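# Scoop litter-box clumps into the bin with two arms

## Task

Get every clump out of the litter box and into the bin while the loose litter stays in the box. A little scattered litter is acceptable, and litter that lands off the table counts only as scattered. The scoop may be used to lift clumps and tip them into the bin. No clump the robot has directly touched may end up in the bin. Finish with the scoop resting in the litter box. The result counts only if it stays in place without the robot holding it.

## Robot and tools

Robot: two arms, left_arm and right_arm, each ending in a two-finger gripper. These are names only and do not mean image sides. All reported poses use one world frame. Its origin is on the table surface midway between the arms, +z is up, +x points away from the robot over the table, and left_arm sits toward +y. Each gripper's fingers extend along its own +z axis and close along its own y axis. The reported end_effector_position is the point between the pads, about 1 cm short of the fingertips. Orientation is given as a quaternion in wxyz order. Printed positions can be slightly wrong, more so at long reach.

Row format, shared by execute_actions and move: a single flat list of 14 numbers, each in [-1, 1], covering both arms even if only one moves. The order is left_arm dx, dy, dz, rx, ry, rz, opening, then right_arm with the same seven. dx to rz are offsets, not poses, expressed in that gripper's own axes. A value of 1.0 equals 0.6 m of travel or 180 degrees of rotation. rx, ry, rz together form one rotation vector. Opening is absolute rather than an offset: +1 is fully open (0.093 m gap) and -1 is closed.

execute_actions(actions): a list of actions run one after another. Each action is a table of up to 15 rows, one row per 1/30 s step. If fewer than 15 rows are given, the final row is repeated to fill the 15 steps. Every row in an action is an offset from the gripper pose measured when that action began, not from the row before. For the first action in a call, that start is the last pose a result reported. An empty list simply returns the current state and images.

move(target, speed, blocking): target is one 14-number row as above, offsets taken from the last reported pose. Each gripper travels a straight line to its target, and both paths finish together, lasting between 0.5 and 10 s. Anything longer is cut off at 10 s, short of the goal. Rotation takes the shorter direction. speed is the top path speed in m/s, from 0.002 to 0.5, default 0.25; rotation is capped at twice that value in rad/s. The opening is sent when the move begins. Paths ignore obstacles and the other arm. Grippers lag, drift and can overshoot the speed, especially with an almost straight arm. Faster contact hits harder, and a target placed deeper past a contact presses harder. With blocking=false the call returns after 0.5 s while motion continues. Use wait(0) to check progress, and call wait or stop before sending new rows or moves. The result adds a move: line giving the ending (done, off_target, moving, held, fault) and any limits. held means a safety check blocked the final step. limits=paced means the commanded pose was clipped. limits=held means some steps were blocked, after which the arm may move much faster. Each gripper's distance from its target is also reported.

wait(seconds): 0 to 10. Lets time pass while the arms keep their last command; it returns early if a running move ends. stop(): brakes a running move, which needs room to slow down, more at high speed; the fingers keep moving. zoom_image(camera, region): gives an enlarged view of [x0, y0, x1, y1] pixels (at most 504 by 504) from one camera's latest image. Cameras: cam_head_left, cam_head_right, cam_high, cam_left_wrist, cam_right_wrist, all 504x504. Calibration (K, distortion, T_world_to_cam) is provided but can be a little off. finished_scene(scene): pass the current scene's number once the goal is met and stable; this cannot be reversed.

Controller behaviour: each step, the commanded pose is limited to 70 mm and 16 degrees from the measured pose, and position takes priority over orientation. Distant targets therefore need several actions, and after an action the arm only continues to its last clipped pose. Friction can leave the gripper up to about 31 mm away from the command, so very small commands may not move it. Hand target lines show where each arm is being driven. A pose unreachable line means the clearance check altered that arm's command. Joint limits (rad): waist -2.618 to 3.054, shoulder 0 to 3.142, elbow 0 to 3.142, wrist pitch -1.571 to 1.571, wrist yaw -1.571 to 1.571, wrist roll -2.094 to 2.094.

Gripping: grip_measured uses the same +1/-1 scale. The pads meet near -0.94, and each millimetre of object width adds about 0.0208. Readings carry a fixed per-gripper bias of up to 0.02. Sending a value further below the contact reading squeezes harder, up to about 50 to 62 N per pad. Keep resending the closing value to hold. The last Joint positions entry is the opening in metres.

To keep an arm still, send the offset back to its desired pose first, then zeros afterward, along with its intended opening. Motor heat: MOTOR HOT appears at 75 °C, 90 °C pauses that arm, and 100 °C makes it drop its load; FAULT lines report stops. Occasional outside nudges may shift loose objects. Avoid knocking anything off the table, arm-to-arm collisions, dropping or slipping the scoop, slamming, and pressing hard.

Each tool is called after ">>>" as name([rows], argument=value, ...), one row to a line, values as JSON.

## Session

I'll start by looking at the current state of the scene.

>>> execute_actions(actions=[])

Scene clock: 0.00 s.
left_arm: end_effector_position=(+0.3419, +0.3439, +0.4046) grip_measured=+0.989 end_effector_quat_wxyz=(+0.709, -0.025, +0.704, +0.027) | right_arm: end_effector_position=(+0.3438, -0.3596, +0.4123) grip_measured=+0.983 end_effector_quat_wxyz=(+0.719, -0.004, +0.695, -0.003)
Joint positions: left_arm=[-0.011  1.039  1.046  0.001  0.01   0.004  0.093] | right_arm=[-0.001  1.035  1.051  0.017  0.013 -0.011  0.092]
Joint velocities: left_arm=[ 0.002 -0.017  0.012  0.022  0.022 -0.095 -0.002] | right_arm=[-0.012  0.002 -0.012 -0.037  0.037 -0.051 -0.001]
Hand target (left_arm): +0.342, +0.344, +0.405; +0.709, -0.025, +0.704, +0.027
Hand target (right_arm): +0.344, -0.360, +0.412; +0.719, -0.004, +0.695, -0.003

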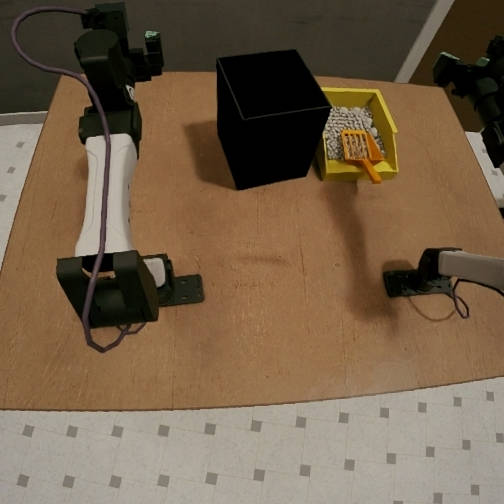

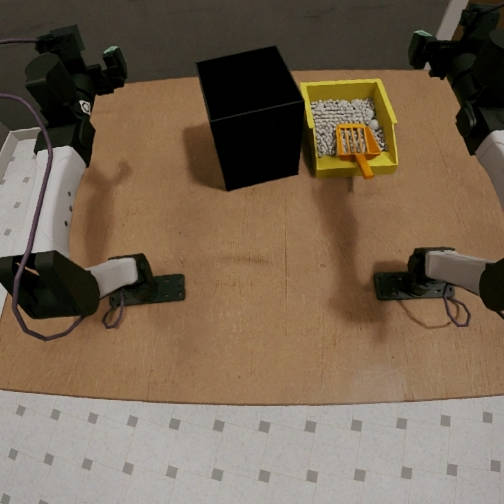

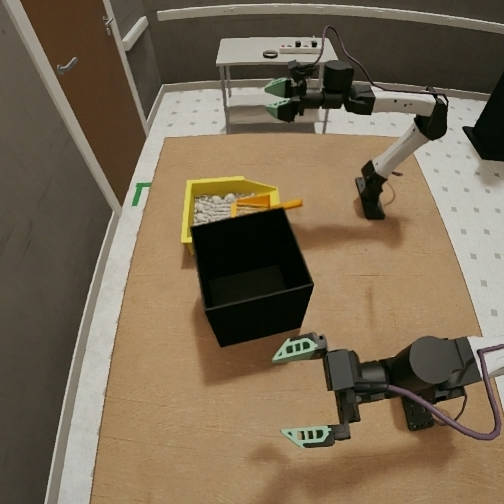

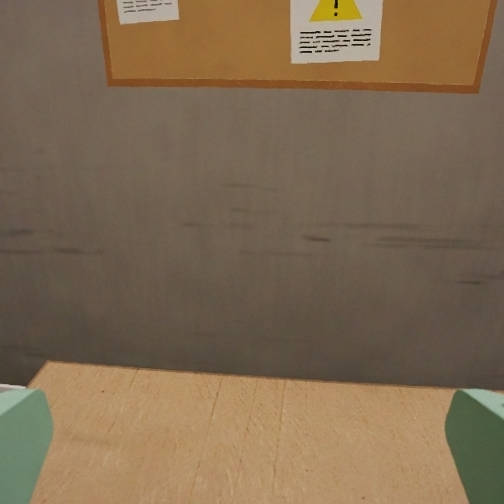

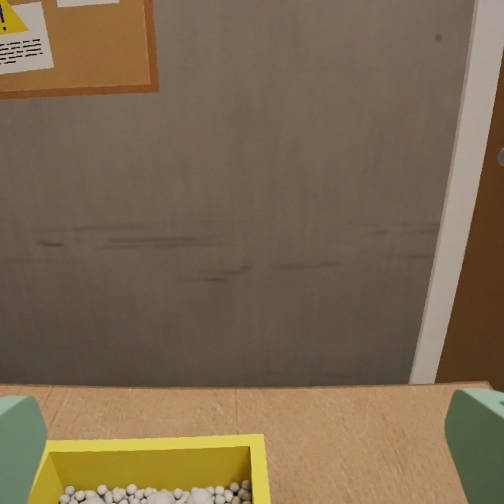

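>>> zoom_image(camera="cam_head_right", region=[290, 70, 410, 190])

>>> zoom_image(camera="cam_head_left", region=[300, 75, 420, 195])

>>> zoom_image(camera="cam_high", region=[170, 150, 320, 300])

Region (290, 70, 410, 190) of cam_head_right's 504x504 image, scaled by 4.200, with more detail than that image has.

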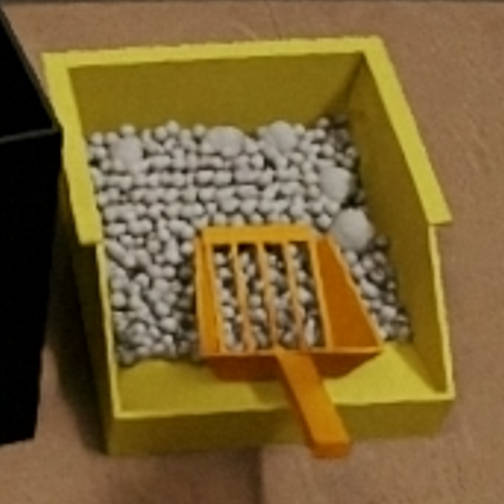

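Region (300, 75, 420, 195) of cam_head_left's 504x504 image, scaled by 4.200, with more detail than that image has.

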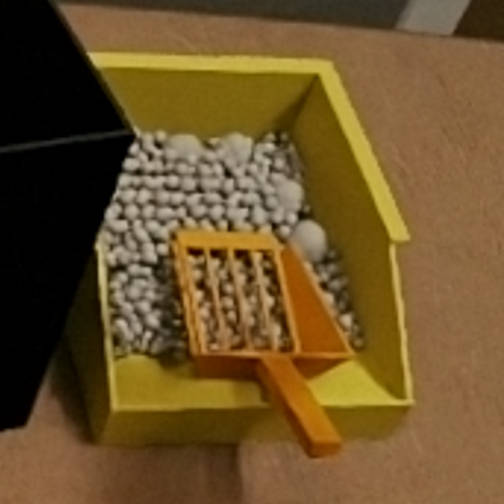

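Region (170, 150, 320, 300) of cam_high's 504x504 image, scaled by 3.360, with more detail than that image has.

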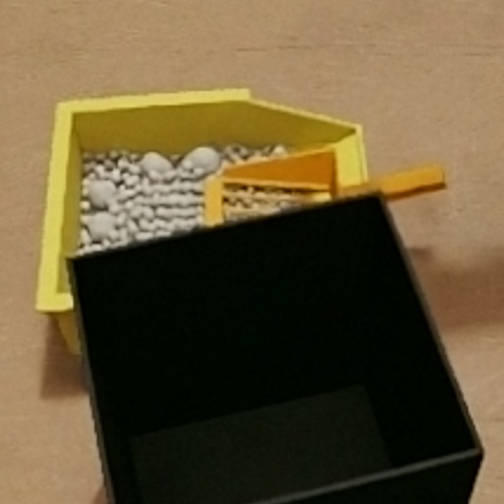

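>>> move(target=[0,0,0,0,0,0,1, 0.219,0.15,-0.031,0,0.344,0,1], speed=0.3)

Scene clock: 85.77 s.
left_arm: end_effector_position=(+0.3419, +0.3439, +0.4046) grip_measured=+0.989 end_effector_quat_wxyz=(+0.709, -0.025, +0.704, +0.027) | right_arm: end_effector_position=(+0.3308, -0.2747, +0.2773) grip_measured=+0.983 end_effector_quat_wxyz=(+0.263, -0.007, +0.965, -0.008)
Joint positions: left_arm=[-0.011  1.039  1.046  0.001  0.01   0.004  0.093] | right_arm=[ 0.304  1.588  1.797 -1.274  0.171  0.261  0.092]
Joint velocities: left_arm=[ 0.007 -0.002  0.007 -0.007  0.007 -0.007  0.   ] | right_arm=[-0.002 -0.007 -0.002  0.081 -0.037 -0.037 -0.   ]
Hand target (left_arm): +0.342, +0.344, +0.405; +0.709, -0.025, +0.704, +0.027
Hand target (right_arm): +0.330, -0.269, +0.280; +0.260, -0.010, +0.966, -0.002
Off the commanded pose (left_arm): 0.000 m, 0 deg.
Off the commanded pose (right_arm): 0.005 m, 1 deg.
move: done
camera_calibration (this result's frames):
cam_right_wrist: T_world_to_cam=[[-0.0149429, -0.999389, 0.0315826, -0.278314], [-0.991336, 0.0106855, -0.130912, 0.406319], [0.130495, -0.0332652, -0.990891, 0.306526], [0, 0, 0, 1]] pos_world=[0.35864, -0.272289, 0.365715]

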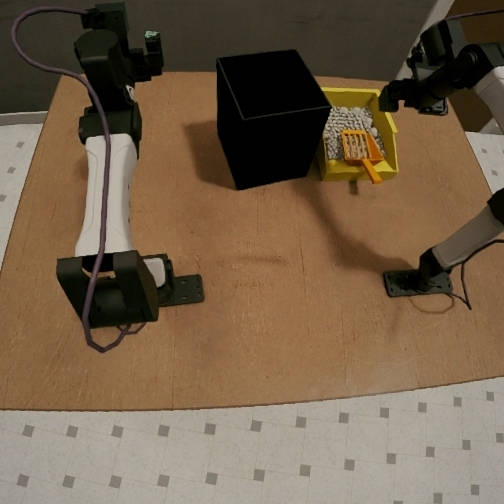

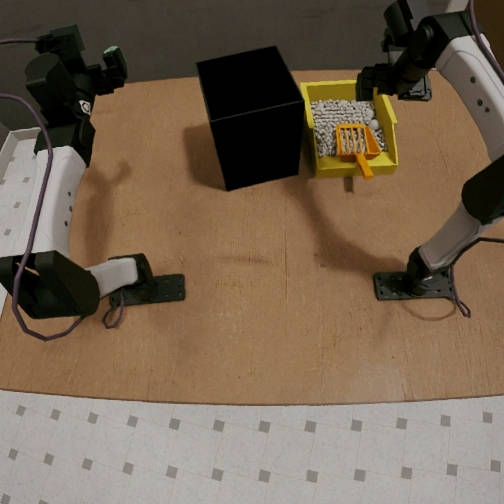

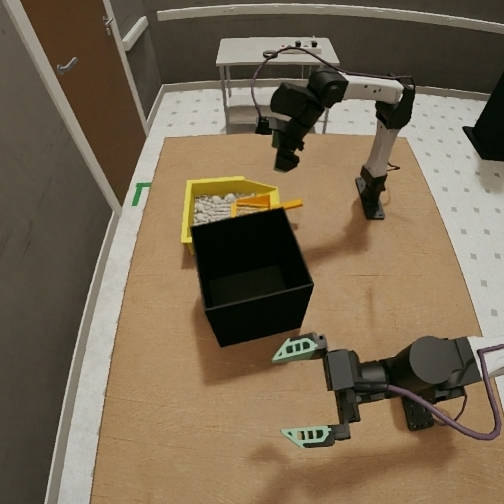

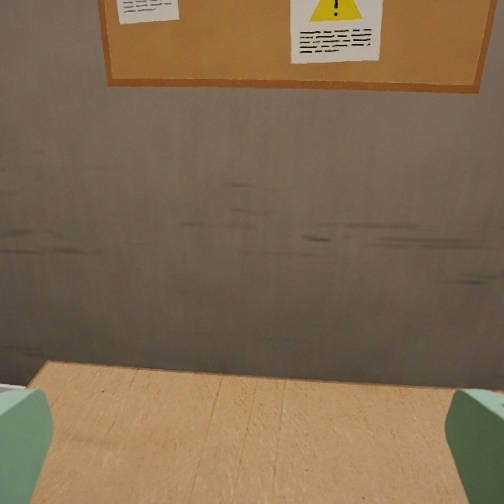

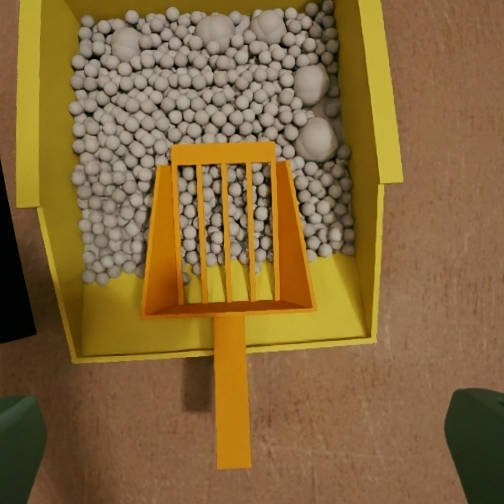

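>>> zoom_image(camera="cam_right_wrist", region=[120, 130, 340, 350])

>>> zoom_image(camera="cam_right_wrist", region=[60, 0, 380, 290])

Region (120, 130, 340, 350) of cam_right_wrist's 504x504 image, scaled by 2.291, with more detail than that image has.

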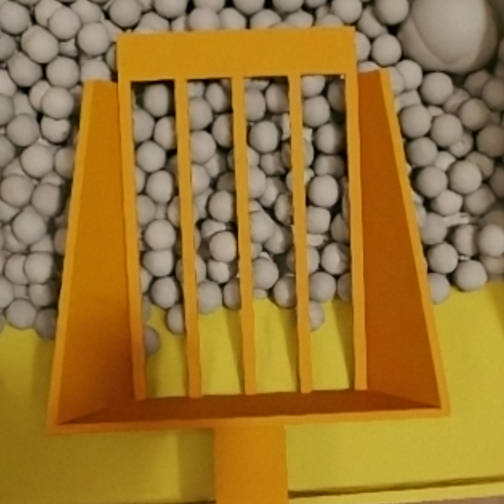

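Region (60, 0, 380, 290) of cam_right_wrist's 504x504 image, scaled by 1.575, with more detail than that image has; it fills the top 457 rows of this view, and the rest is white.

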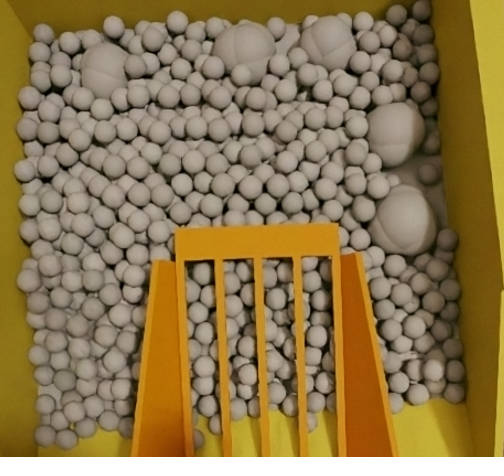

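>>> move(target=[0,0,0,0,0,0,1, 0.1648,0.0172,0.1297,-0.0103,-0.192,-0.001,0.4], speed=0.3)

Scene clock: 188.27 s.
left_arm: end_effector_position=(+0.3419, +0.3439, +0.4046) grip_measured=+0.989 end_effector_quat_wxyz=(+0.709, -0.025, +0.704, +0.027) | right_arm: end_effector_position=(+0.2840, -0.2660, +0.1672) grip_measured=+0.403 end_effector_quat_wxyz=(+0.535, -0.005, +0.845, +0.013)
Joint positions: left_arm=[-0.011  1.039  1.046  0.001  0.01   0.004  0.093] | right_arm=[ 0.511  0.985  0.507 -0.015  0.446  0.245  0.065]
Joint velocities: left_arm=[-0.027  0.007 -0.007 -0.022 -0.007  0.022 -0.   ] | right_arm=[-0.017  0.007  0.007  0.022 -0.037  0.066  0.001]
Hand target (left_arm): +0.342, +0.344, +0.405; +0.709, -0.025, +0.704, +0.027
Hand target (right_arm): +0.282, -0.266, +0.161; +0.536, -0.009, +0.844, +0.009
Off the commanded pose (left_arm): 0.000 m, 0 deg.
Off the commanded pose (right_arm): 0.007 m, 1 deg.
move: done
camera_calibration (this result's frames):
cam_right_wrist: T_world_to_cam=[[-0.00586122, -0.999801, -0.0190736, -0.261088], [-0.746062, 0.0170727, -0.665657, 0.366867], [0.66585, 0.0103285, -0.746014, 0.0224615], [0, 0, 0, 1]] pos_world=[0.257219, -0.267531, 0.255984]

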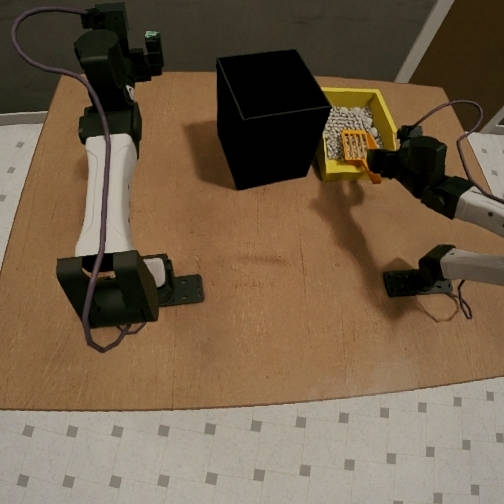

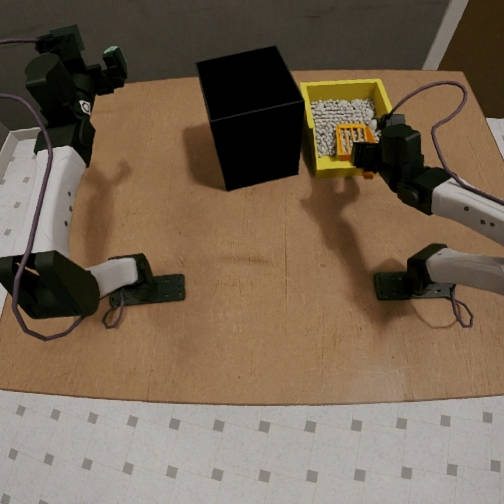

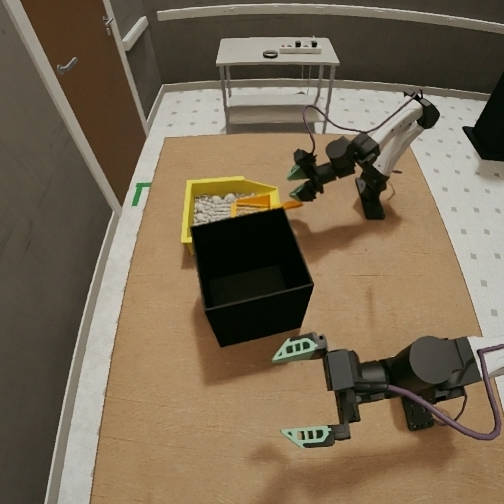

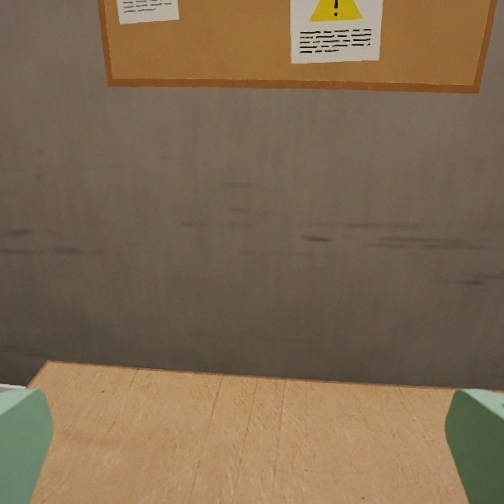

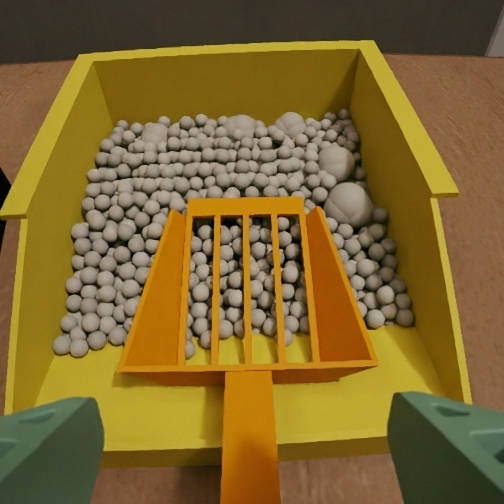

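>>> move(target=[0,0,0,0,0,0,1, 0.131,-0.002,0.062,0,0,0,0.4], speed=0.15)

>>> zoom_image(camera="cam_high", region=[220, 140, 360, 260])

Scene clock: 201.43 s.
left_arm: end_effector_position=(+0.3419, +0.3439, +0.4046) grip_measured=+0.989 end_effector_quat_wxyz=(+0.709, -0.025, +0.704, +0.027) | right_arm: end_effector_position=(+0.2868, -0.2644, +0.0879) grip_measured=+0.403 end_effector_quat_wxyz=(+0.539, -0.001, +0.842, +0.016)
Joint positions: left_arm=[-0.011  1.039  1.046  0.001  0.01   0.004  0.093] | right_arm=[0.511 1.246 0.262 0.501 0.446 0.251 0.065]
Joint velocities: left_arm=[-0.007 -0.007  0.002 -0.051 -0.081 -0.037  0.   ] | right_arm=[-0.007  0.007 -0.002  0.066 -0.037 -0.037 -0.001]
Hand target (left_arm): +0.342, +0.344, +0.405; +0.709, -0.025, +0.704, +0.027
Hand target (right_arm): +0.283, -0.265, +0.081; +0.535, -0.005, +0.845, +0.013
Off the commanded pose (left_arm): 0.000 m, 0 deg.
Off the commanded pose (right_arm): 0.008 m, 1 deg.
move: done
camera_calibration (this result's frames):
cam_right_wrist: T_world_to_cam=[[-0.00824509, -0.999532, -0.029449, -0.259276], [-0.740606, 0.0258917, -0.67144, 0.317445], [0.671889, 0.016274, -0.740473, -0.0392278], [0, 0, 0, 1]] pos_world=[0.259321, -0.266735, 0.176463]

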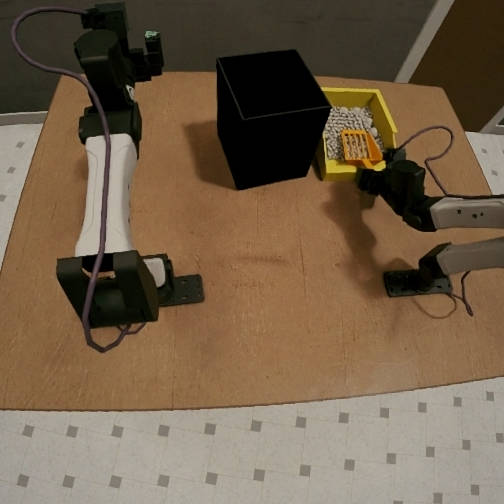

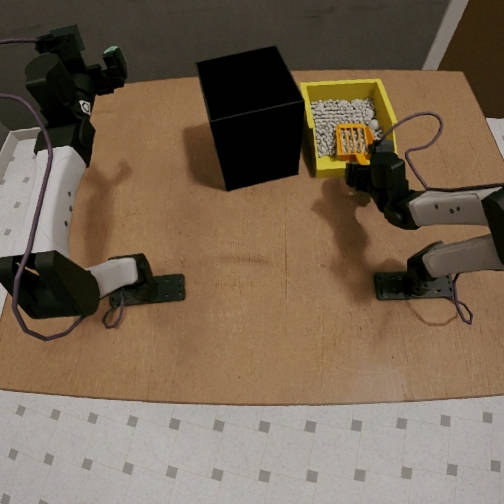

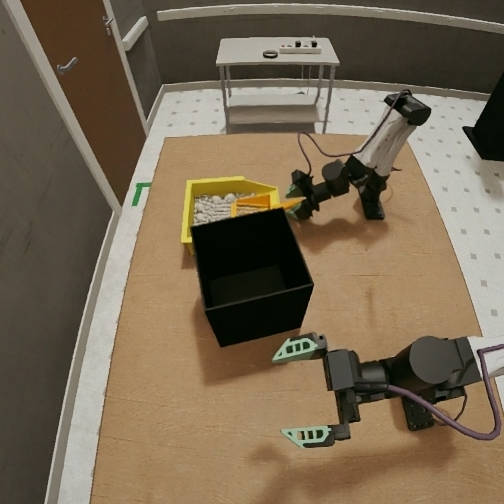

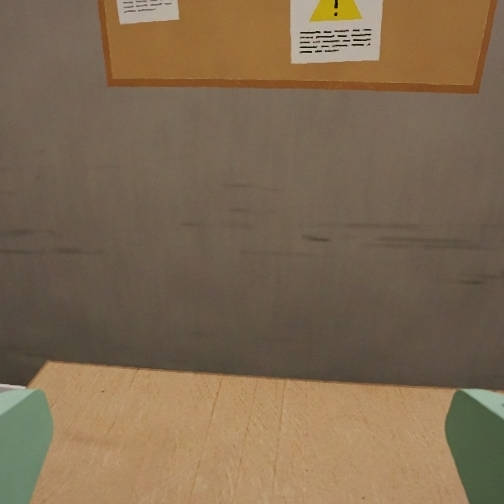

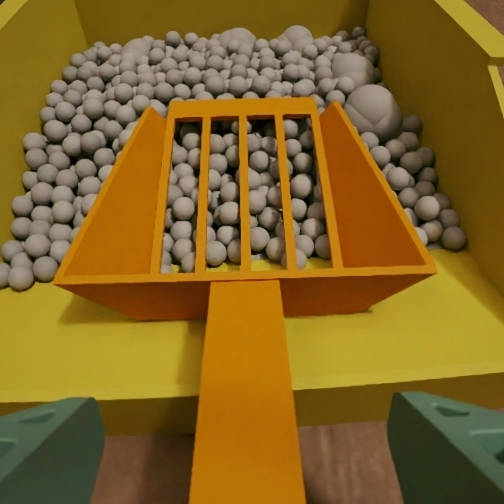

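Region (220, 140, 360, 260) of cam_high's 504x504 image, scaled by 3.600, with more detail than that image has; it fills the top 432 rows of this view, and the rest is white.

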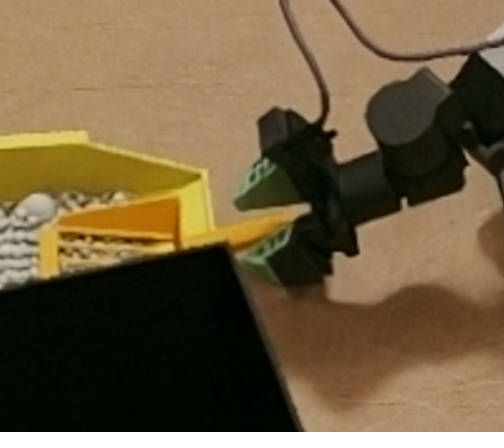

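>>> move(target=[0,0,0,0,0,0,1, 0.03,0,0.014,0,0,0,0.4], speed=0.1)

Scene clock: 218.60 s.
left_arm: end_effector_position=(+0.3419, +0.3439, +0.4046) grip_measured=+0.989 end_effector_quat_wxyz=(+0.709, -0.025, +0.704, +0.027) | right_arm: end_effector_position=(+0.2903, -0.2623, +0.0746) grip_measured=+0.403 end_effector_quat_wxyz=(+0.542, +0.000, +0.840, +0.018)
Joint positions: left_arm=[-0.011  1.039  1.046  0.001  0.01   0.004  0.093] | right_arm=[0.511 1.351 0.238 0.639 0.446 0.251 0.065]
Joint velocities: left_arm=[-0.007  0.012  0.002  0.022 -0.022 -0.007 -0.001] | right_arm=[-0.017 -0.002  0.012  0.037  0.037  0.022 -0.   ]
Hand target (left_arm): +0.342, +0.344, +0.405; +0.709, -0.025, +0.704, +0.027
Hand target (right_arm): +0.287, -0.264, +0.068; +0.538, -0.001, +0.842, +0.016
Off the commanded pose (left_arm): 0.000 m, 0 deg.
Off the commanded pose (right_arm): 0.008 m, 0 deg.
move: done
camera_calibration (this result's frames):
cam_right_wrist: T_world_to_cam=[[-0.00801591, -0.999399, -0.0337236, -0.257331], [-0.735715, 0.0287348, -0.676681, 0.310746], [0.677243, 0.0193868, -0.735504, -0.052566], [0, 0, 0, 1]] pos_world=[0.262158, -0.265086, 0.162936]

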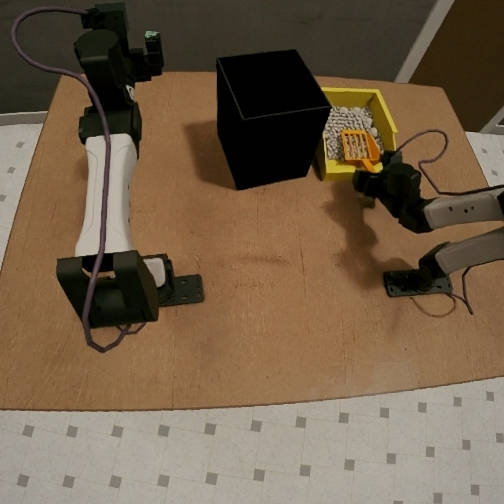

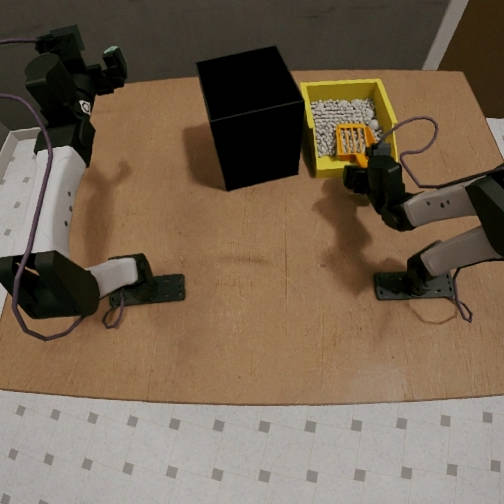

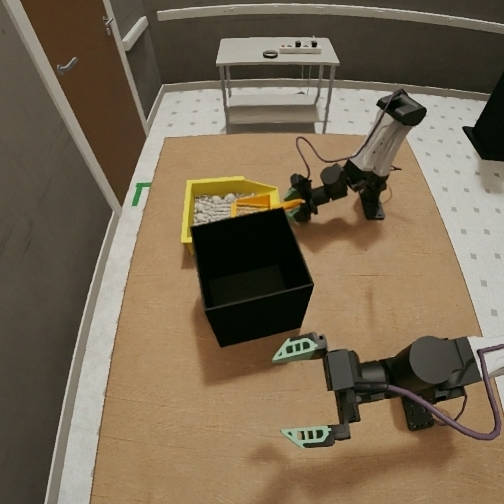

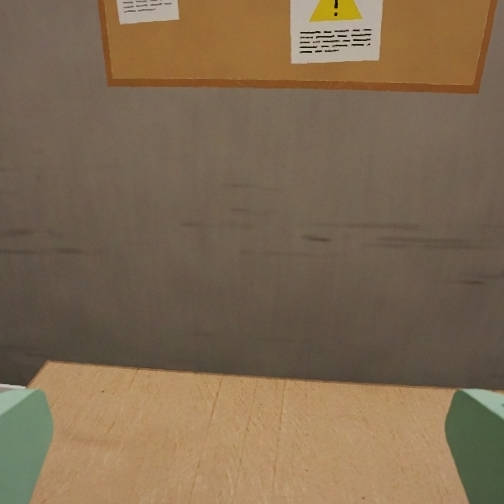

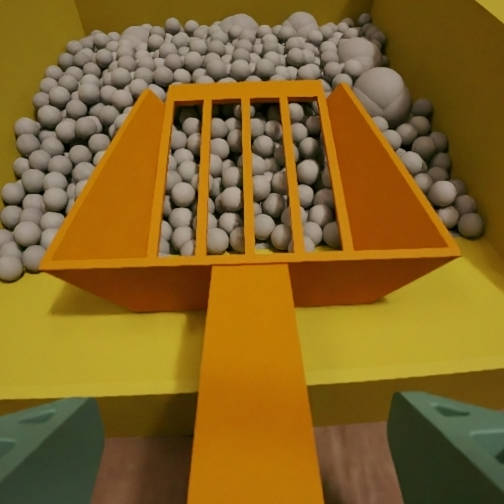

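>>> execute_actions([
  [[0,0,0,0,0,0,1, 0.012,-0.003,0.002,0,0,0,0.2],[0,0,0,0,0,0,1, 0.012,-0.003,0.002,0,0,0,0.1],[0,0,0,0,0,0,1, 0.012,-0.003,0.002,0,0,0,0.0],[0,0,0,0,0,0,1, 0.012,-0.003,0.002,0,0,0,-0.1],[0,0,0,0,0,0,1, 0.012,-0.003,0.002,0,0,0,-0.2],[0,0,0,0,0,0,1, 0.012,-0.003,0.002,0,0,0,-0.28],[0,0,0,0,0,0,1, 0.012,-0.003,0.002,0,0,0,-0.34],[0,0,0,0,0,0,1, 0.012,-0.003,0.002,0,0,0,-0.38],[0,0,0,0,0,0,1, 0.012,-0.003,0.002,0,0,0,-0.42],[0,0,0,0,0,0,1, 0.012,-0.003,0.002,0,0,0,-0.46],[0,0,0,0,0,0,1, 0.012,-0.003,0.002,0,0,0,-0.5],[0,0,0,0,0,0,1, 0.012,-0.003,0.002,0,0,0,-0.55],[0,0,0,0,0,0,1, 0.012,-0.003,0.002,0,0,0,-0.6],[0,0,0,0,0,0,1, 0.012,-0.003,0.002,0,0,0,-0.65],[0,0,0,0,0,0,1, 0.012,-0.003,0.002,0,0,0,-0.75]],
  [[0,0,0,0,0,0,1, 0,0,0,0,0,0,-0.75]],
])

>>> zoom_image(camera="cam_high", region=[230, 150, 350, 250])

Scene clock: 231.03 s.
left_arm: end_effector_position=(+0.3419, +0.3439, +0.4046) grip_measured=+0.989 end_effector_quat_wxyz=(+0.709, -0.025, +0.704, +0.027) | right_arm: end_effector_position=(+0.2924, -0.2611, +0.0750) grip_measured=-0.644 end_effector_quat_wxyz=(+0.546, +0.002, +0.837, +0.020)
Joint positions: left_arm=[-0.011  1.039  1.046  0.001  0.01   0.004  0.093] | right_arm=[0.511 1.37  0.238 0.669 0.446 0.251 0.014]
Joint velocities: left_arm=[-0.017 -0.007  0.012 -0.022  0.022 -0.051 -0.001] | right_arm=[-0.012  0.007 -0.017  0.007 -0.007 -0.051 -0.   ]
Hand target (left_arm): +0.342, +0.344, +0.405; +0.709, -0.025, +0.704, +0.027
Hand target (right_arm): +0.292, -0.261, +0.075; +0.546, +0.002, +0.837, +0.020
Off the commanded pose (left_arm): 0.000 m, 0 deg.
Off the commanded pose (right_arm): 0.000 m, 0 deg.
camera_calibration (this result's frames):
cam_right_wrist: T_world_to_cam=[[-0.00764036, -0.999181, -0.0397429, -0.2557], [-0.72876, 0.0327783, -0.683985, 0.312086], [0.684727, 0.0237371, -0.728413, -0.0552648], [0, 0, 0, 1]] pos_world=[0.263324, -0.264409, 0.163044]

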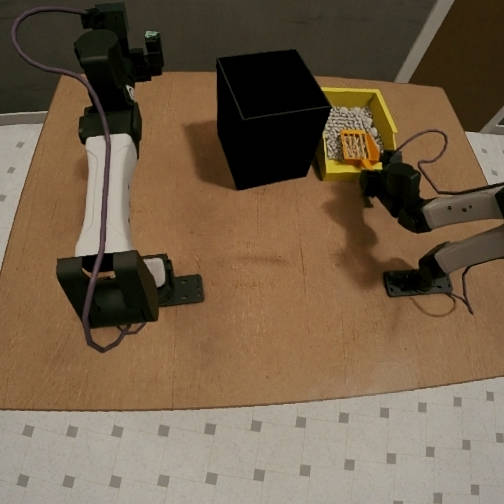

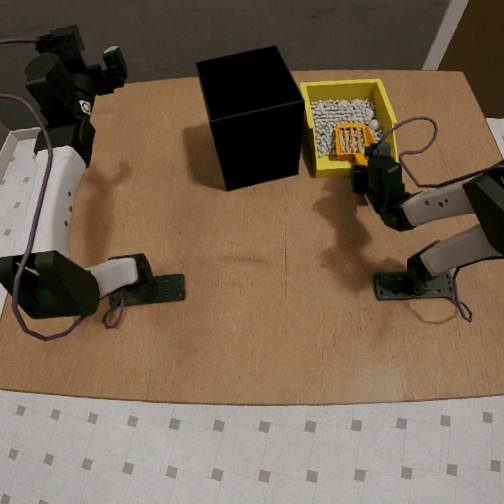

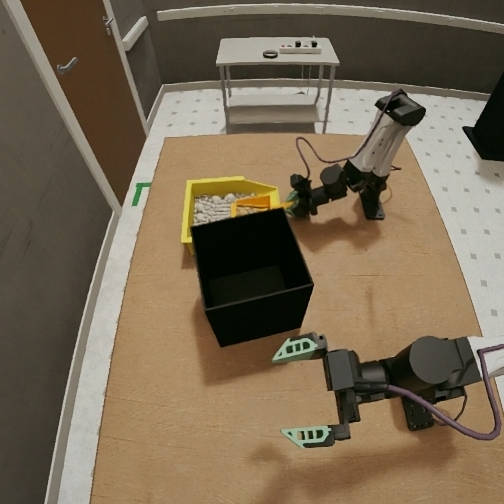

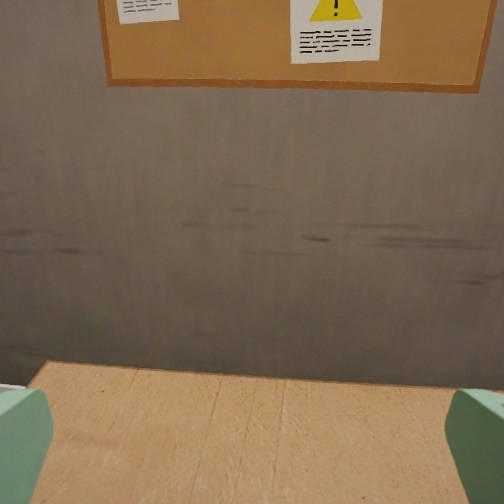

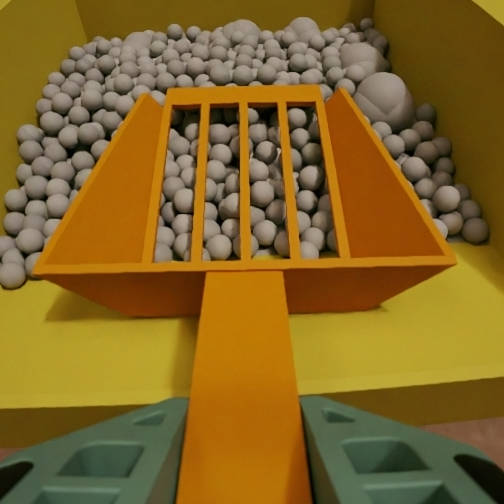

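Region (230, 150, 350, 250) of cam_high's 504x504 image, scaled by 4.200, with more detail than that image has.

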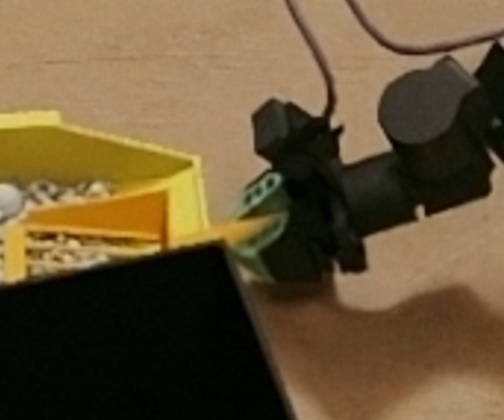

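>>> move(target=[0,0,0,0,0,0,1, -0.1678,-0.0593,-0.0992,0.025,0.1453,0.0045,-0.65], speed=0.15)

Scene clock: 267.07 s.
left_arm: end_effector_position=(+0.3419, +0.3439, +0.4046) grip_measured=+0.989 end_effector_quat_wxyz=(+0.709, -0.025, +0.704, +0.027) | right_arm: end_effector_position=(+0.2777, -0.3006, +0.1827) grip_measured=-0.638 end_effector_quat_wxyz=(+0.339, +0.016, +0.941, -0.012)
Joint positions: left_arm=[-0.011  1.039  1.046  0.001  0.01   0.004  0.093] | right_arm=[ 0.315  1.152  0.977 -0.741  0.24   0.282  0.015]
Joint velocities: left_arm=[-0.022 -0.002  0.002 -0.066 -0.037 -0.022  0.   ] | right_arm=[-0.007  0.027 -0.002 -0.037 -0.022  0.037 -0.   ]
Hand target (left_arm): +0.342, +0.344, +0.405; +0.709, -0.025, +0.704, +0.027
Hand target (right_arm): +0.282, -0.302, +0.189; +0.343, +0.020, +0.939, -0.010
Off the commanded pose (left_arm): 0.000 m, 0 deg.
Off the commanded pose (right_arm): 0.007 m, 1 deg.
move: done
camera_calibration (this result's frames):
cam_right_wrist: T_world_to_cam=[[-0.0635144, -0.997772, 0.020439, -0.286034], [-0.956522, 0.0550214, -0.286422, 0.373658], [0.284659, -0.0377423, -0.957886, 0.168662], [0, 0, 0, 1]] pos_world=[0.291234, -0.299591, 0.274429]

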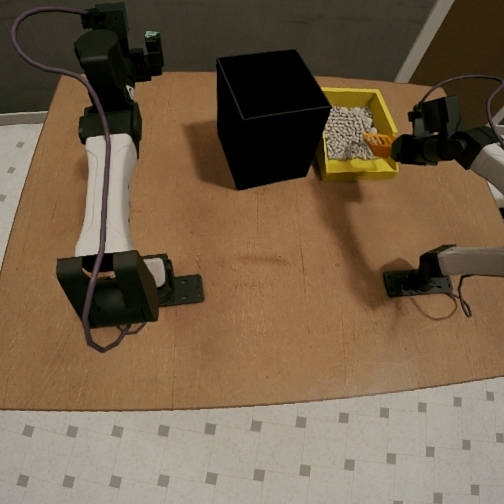

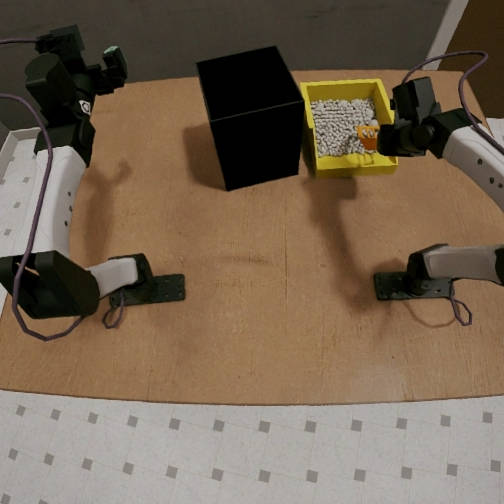

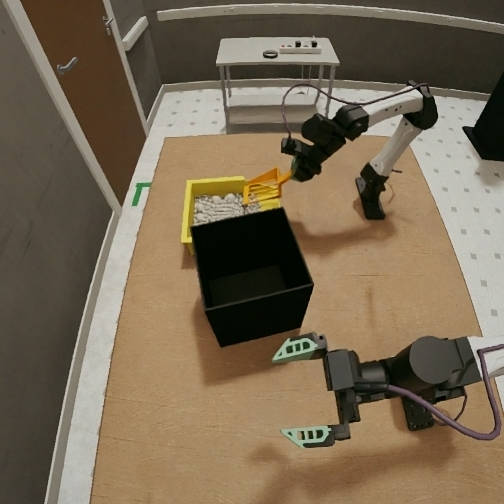

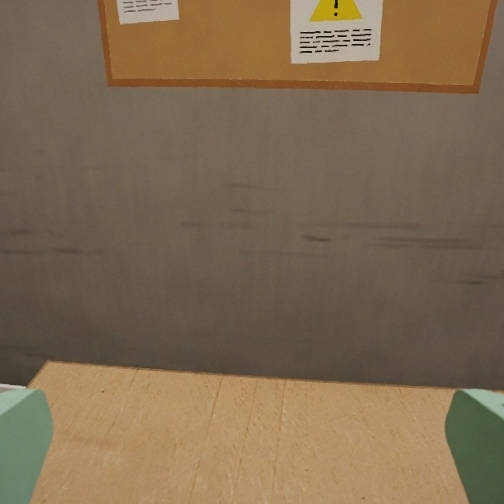

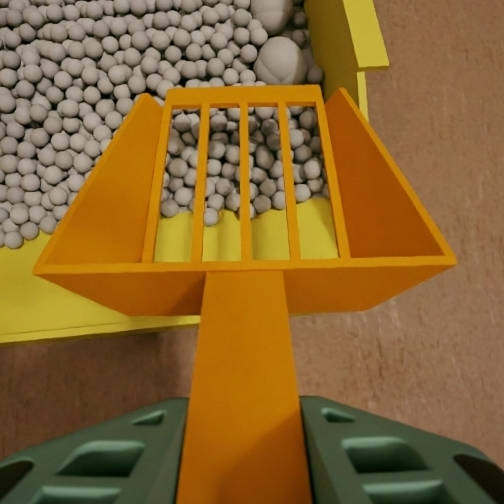

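>>> move(target=[0,0,0,0,0,0,1, 0.108,-0.0055,0.008,0,0,0,-0.65], speed=0.12)

>>> zoom_image(camera="cam_high", region=[180, 140, 340, 260])

Scene clock: 287.97 s.
left_arm: end_effector_position=(+0.3419, +0.3439, +0.4046) grip_measured=+0.989 end_effector_quat_wxyz=(+0.709, -0.025, +0.704, +0.027) | right_arm: end_effector_position=(+0.2289, -0.3032, +0.1378) grip_measured=-0.638 end_effector_quat_wxyz=(+0.326, +0.014, +0.945, -0.012)
Joint positions: left_arm=[-0.011  1.039  1.046  0.001  0.01   0.004  0.093] | right_arm=[ 0.387  0.973  0.73  -0.715  0.275  0.345  0.015]
Joint velocities: left_arm=[ 0.002  0.012 -0.002 -0.022  0.037  0.007 -0.   ] | right_arm=[-0.002 -0.012 -0.012  0.037 -0.007  0.037  0.   ]
Hand target (left_arm): +0.342, +0.344, +0.405; +0.709, -0.025, +0.704, +0.027
Hand target (right_arm): +0.230, -0.302, +0.138; +0.338, +0.016, +0.941, -0.011
Off the commanded pose (left_arm): 0.000 m, 0 deg.
Off the commanded pose (right_arm): 0.002 m, 2 deg.
move: done
camera_calibration (this result's frames):
cam_right_wrist: T_world_to_cam=[[-0.0596686, -0.997933, 0.0238585, -0.29224], [-0.964107, 0.0514183, -0.260489, 0.311361], [0.258724, -0.0385452, -0.965182, 0.146225], [0, 0, 0, 1]] pos_world=[0.244915, -0.302009, 0.229212]

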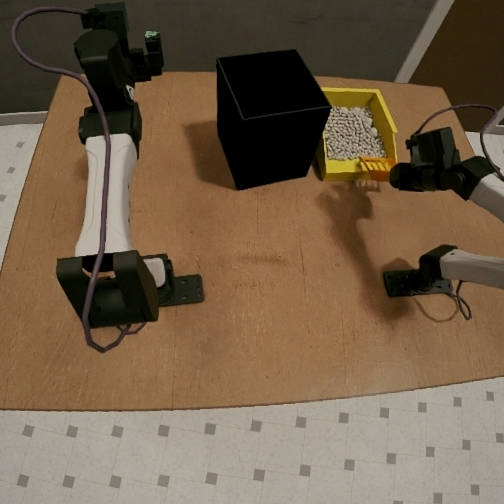

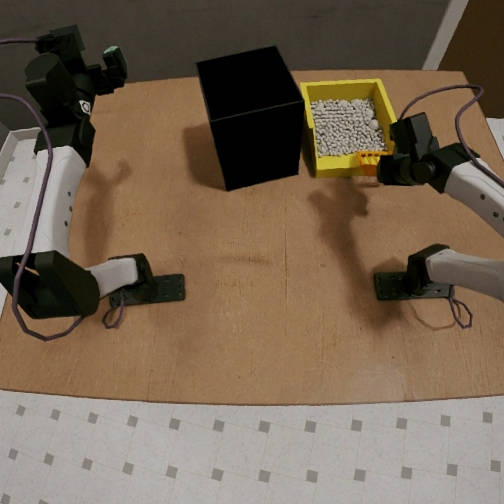

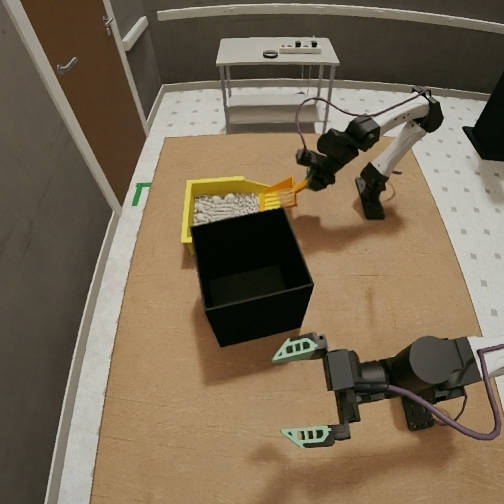

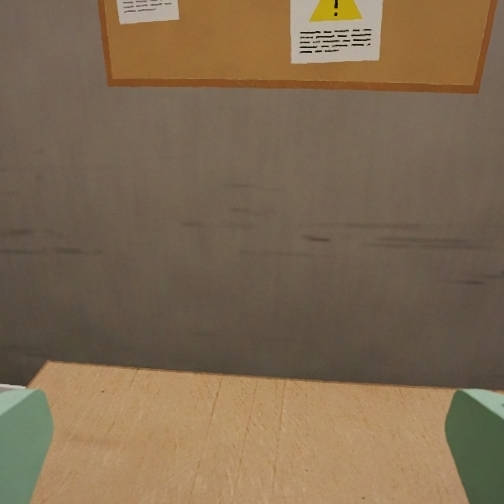

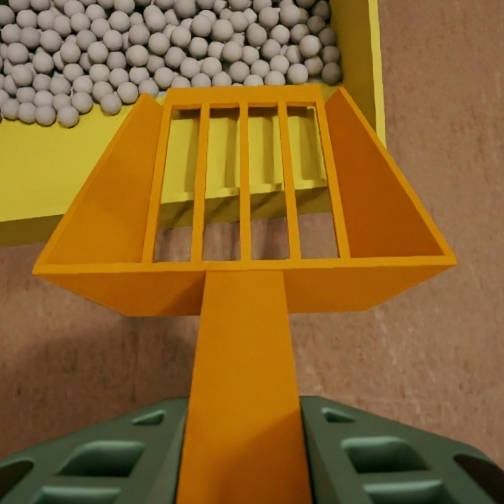

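Region (180, 140, 340, 260) of cam_high's 504x504 image, scaled by 3.150, with more detail than that image has; it fills the top 378 rows of this view, and the rest is white.

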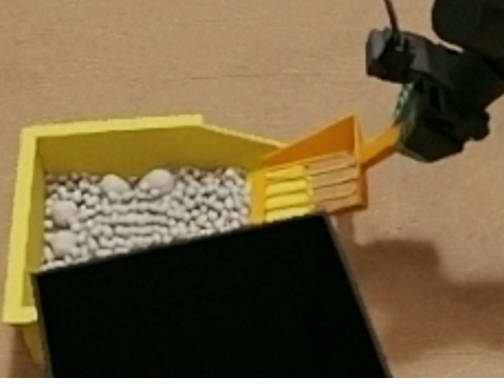

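>>> move(target=[0,0,0,0,0,0,1, -0.0468,0.0082,0.0747,0,0,0,-0.65], speed=0.06)

>>> zoom_image(camera="cam_high", region=[180, 140, 340, 260])

Scene clock: 294.80 s.
left_arm: end_effector_position=(+0.3419, +0.3439, +0.4046) grip_measured=+0.989 end_effector_quat_wxyz=(+0.709, -0.025, +0.704, +0.027) | right_arm: end_effector_position=(+0.2767, -0.3018, +0.1220) grip_measured=-0.638 end_effector_quat_wxyz=(+0.336, +0.019, +0.942, -0.019)
Joint positions: left_arm=[-0.011  1.039  1.046  0.001  0.01   0.004  0.093] | right_arm=[ 0.321  1.17   0.75  -0.506  0.256  0.29   0.015]
Joint velocities: left_arm=[ 0.022 -0.002  0.007 -0.051 -0.095  0.022 -0.001] | right_arm=[ 0.002 -0.002 -0.002 -0.007  0.007  0.007 -0.001]
Hand target (left_arm): +0.342, +0.344, +0.405; +0.709, -0.025, +0.704, +0.027
Hand target (right_arm): +0.278, -0.300, +0.119; +0.326, +0.014, +0.945, -0.013
Off the commanded pose (left_arm): 0.000 m, 0 deg.
Off the commanded pose (right_arm): 0.003 m, 2 deg.
move: done
camera_calibration (this result's frames):
cam_right_wrist: T_world_to_cam=[[-0.0733456, -0.996808, 0.0315458, -0.28437], [-0.9575, 0.0615356, -0.281791, 0.357099], [0.27895, -0.0508732, -0.958957, 0.108512], [0, 0, 0, 1]] pos_world=[0.290796, -0.299916, 0.213656]

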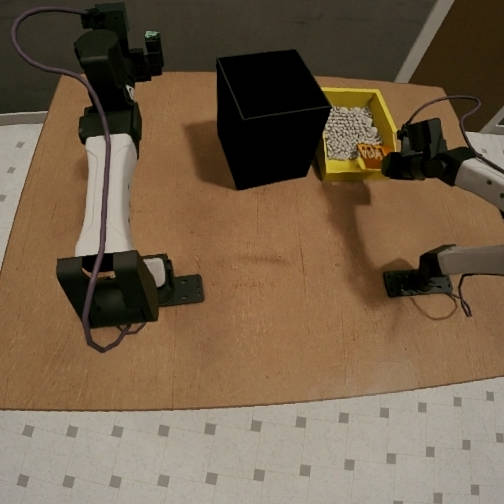

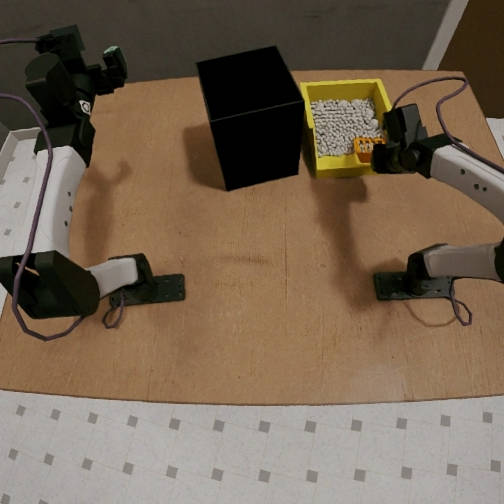

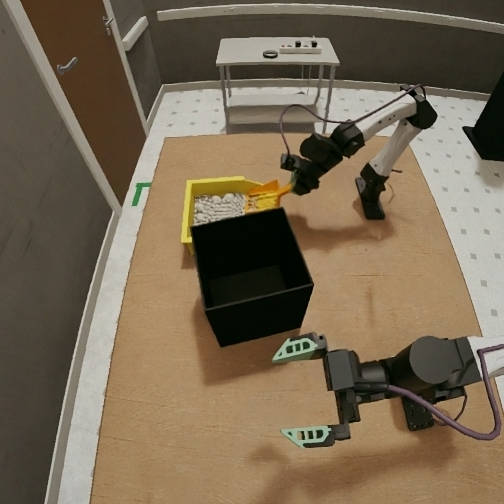

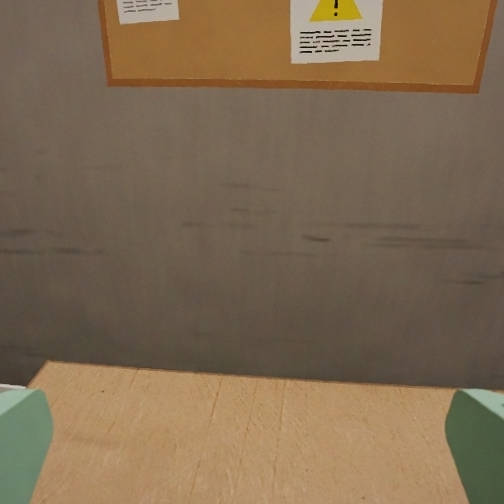

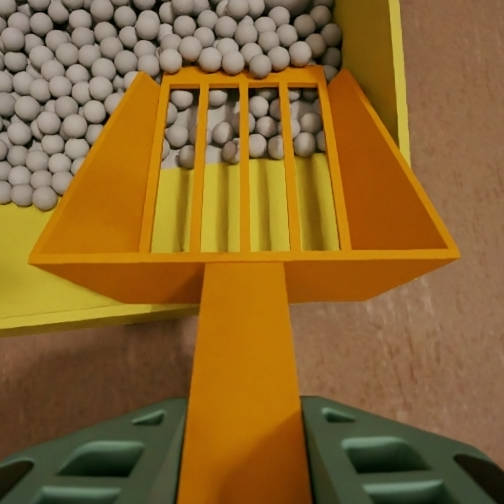

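Region (180, 140, 340, 260) of cam_high's 504x504 image, scaled by 3.150, with more detail than that image has; it fills the top 378 rows of this view, and the rest is white.

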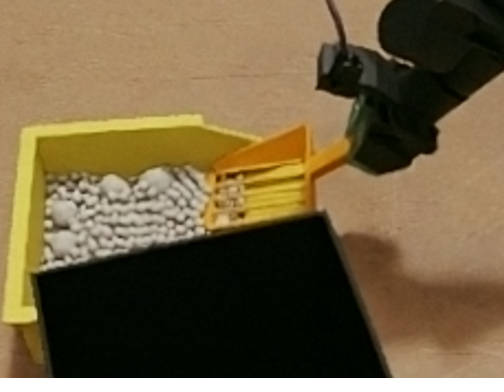

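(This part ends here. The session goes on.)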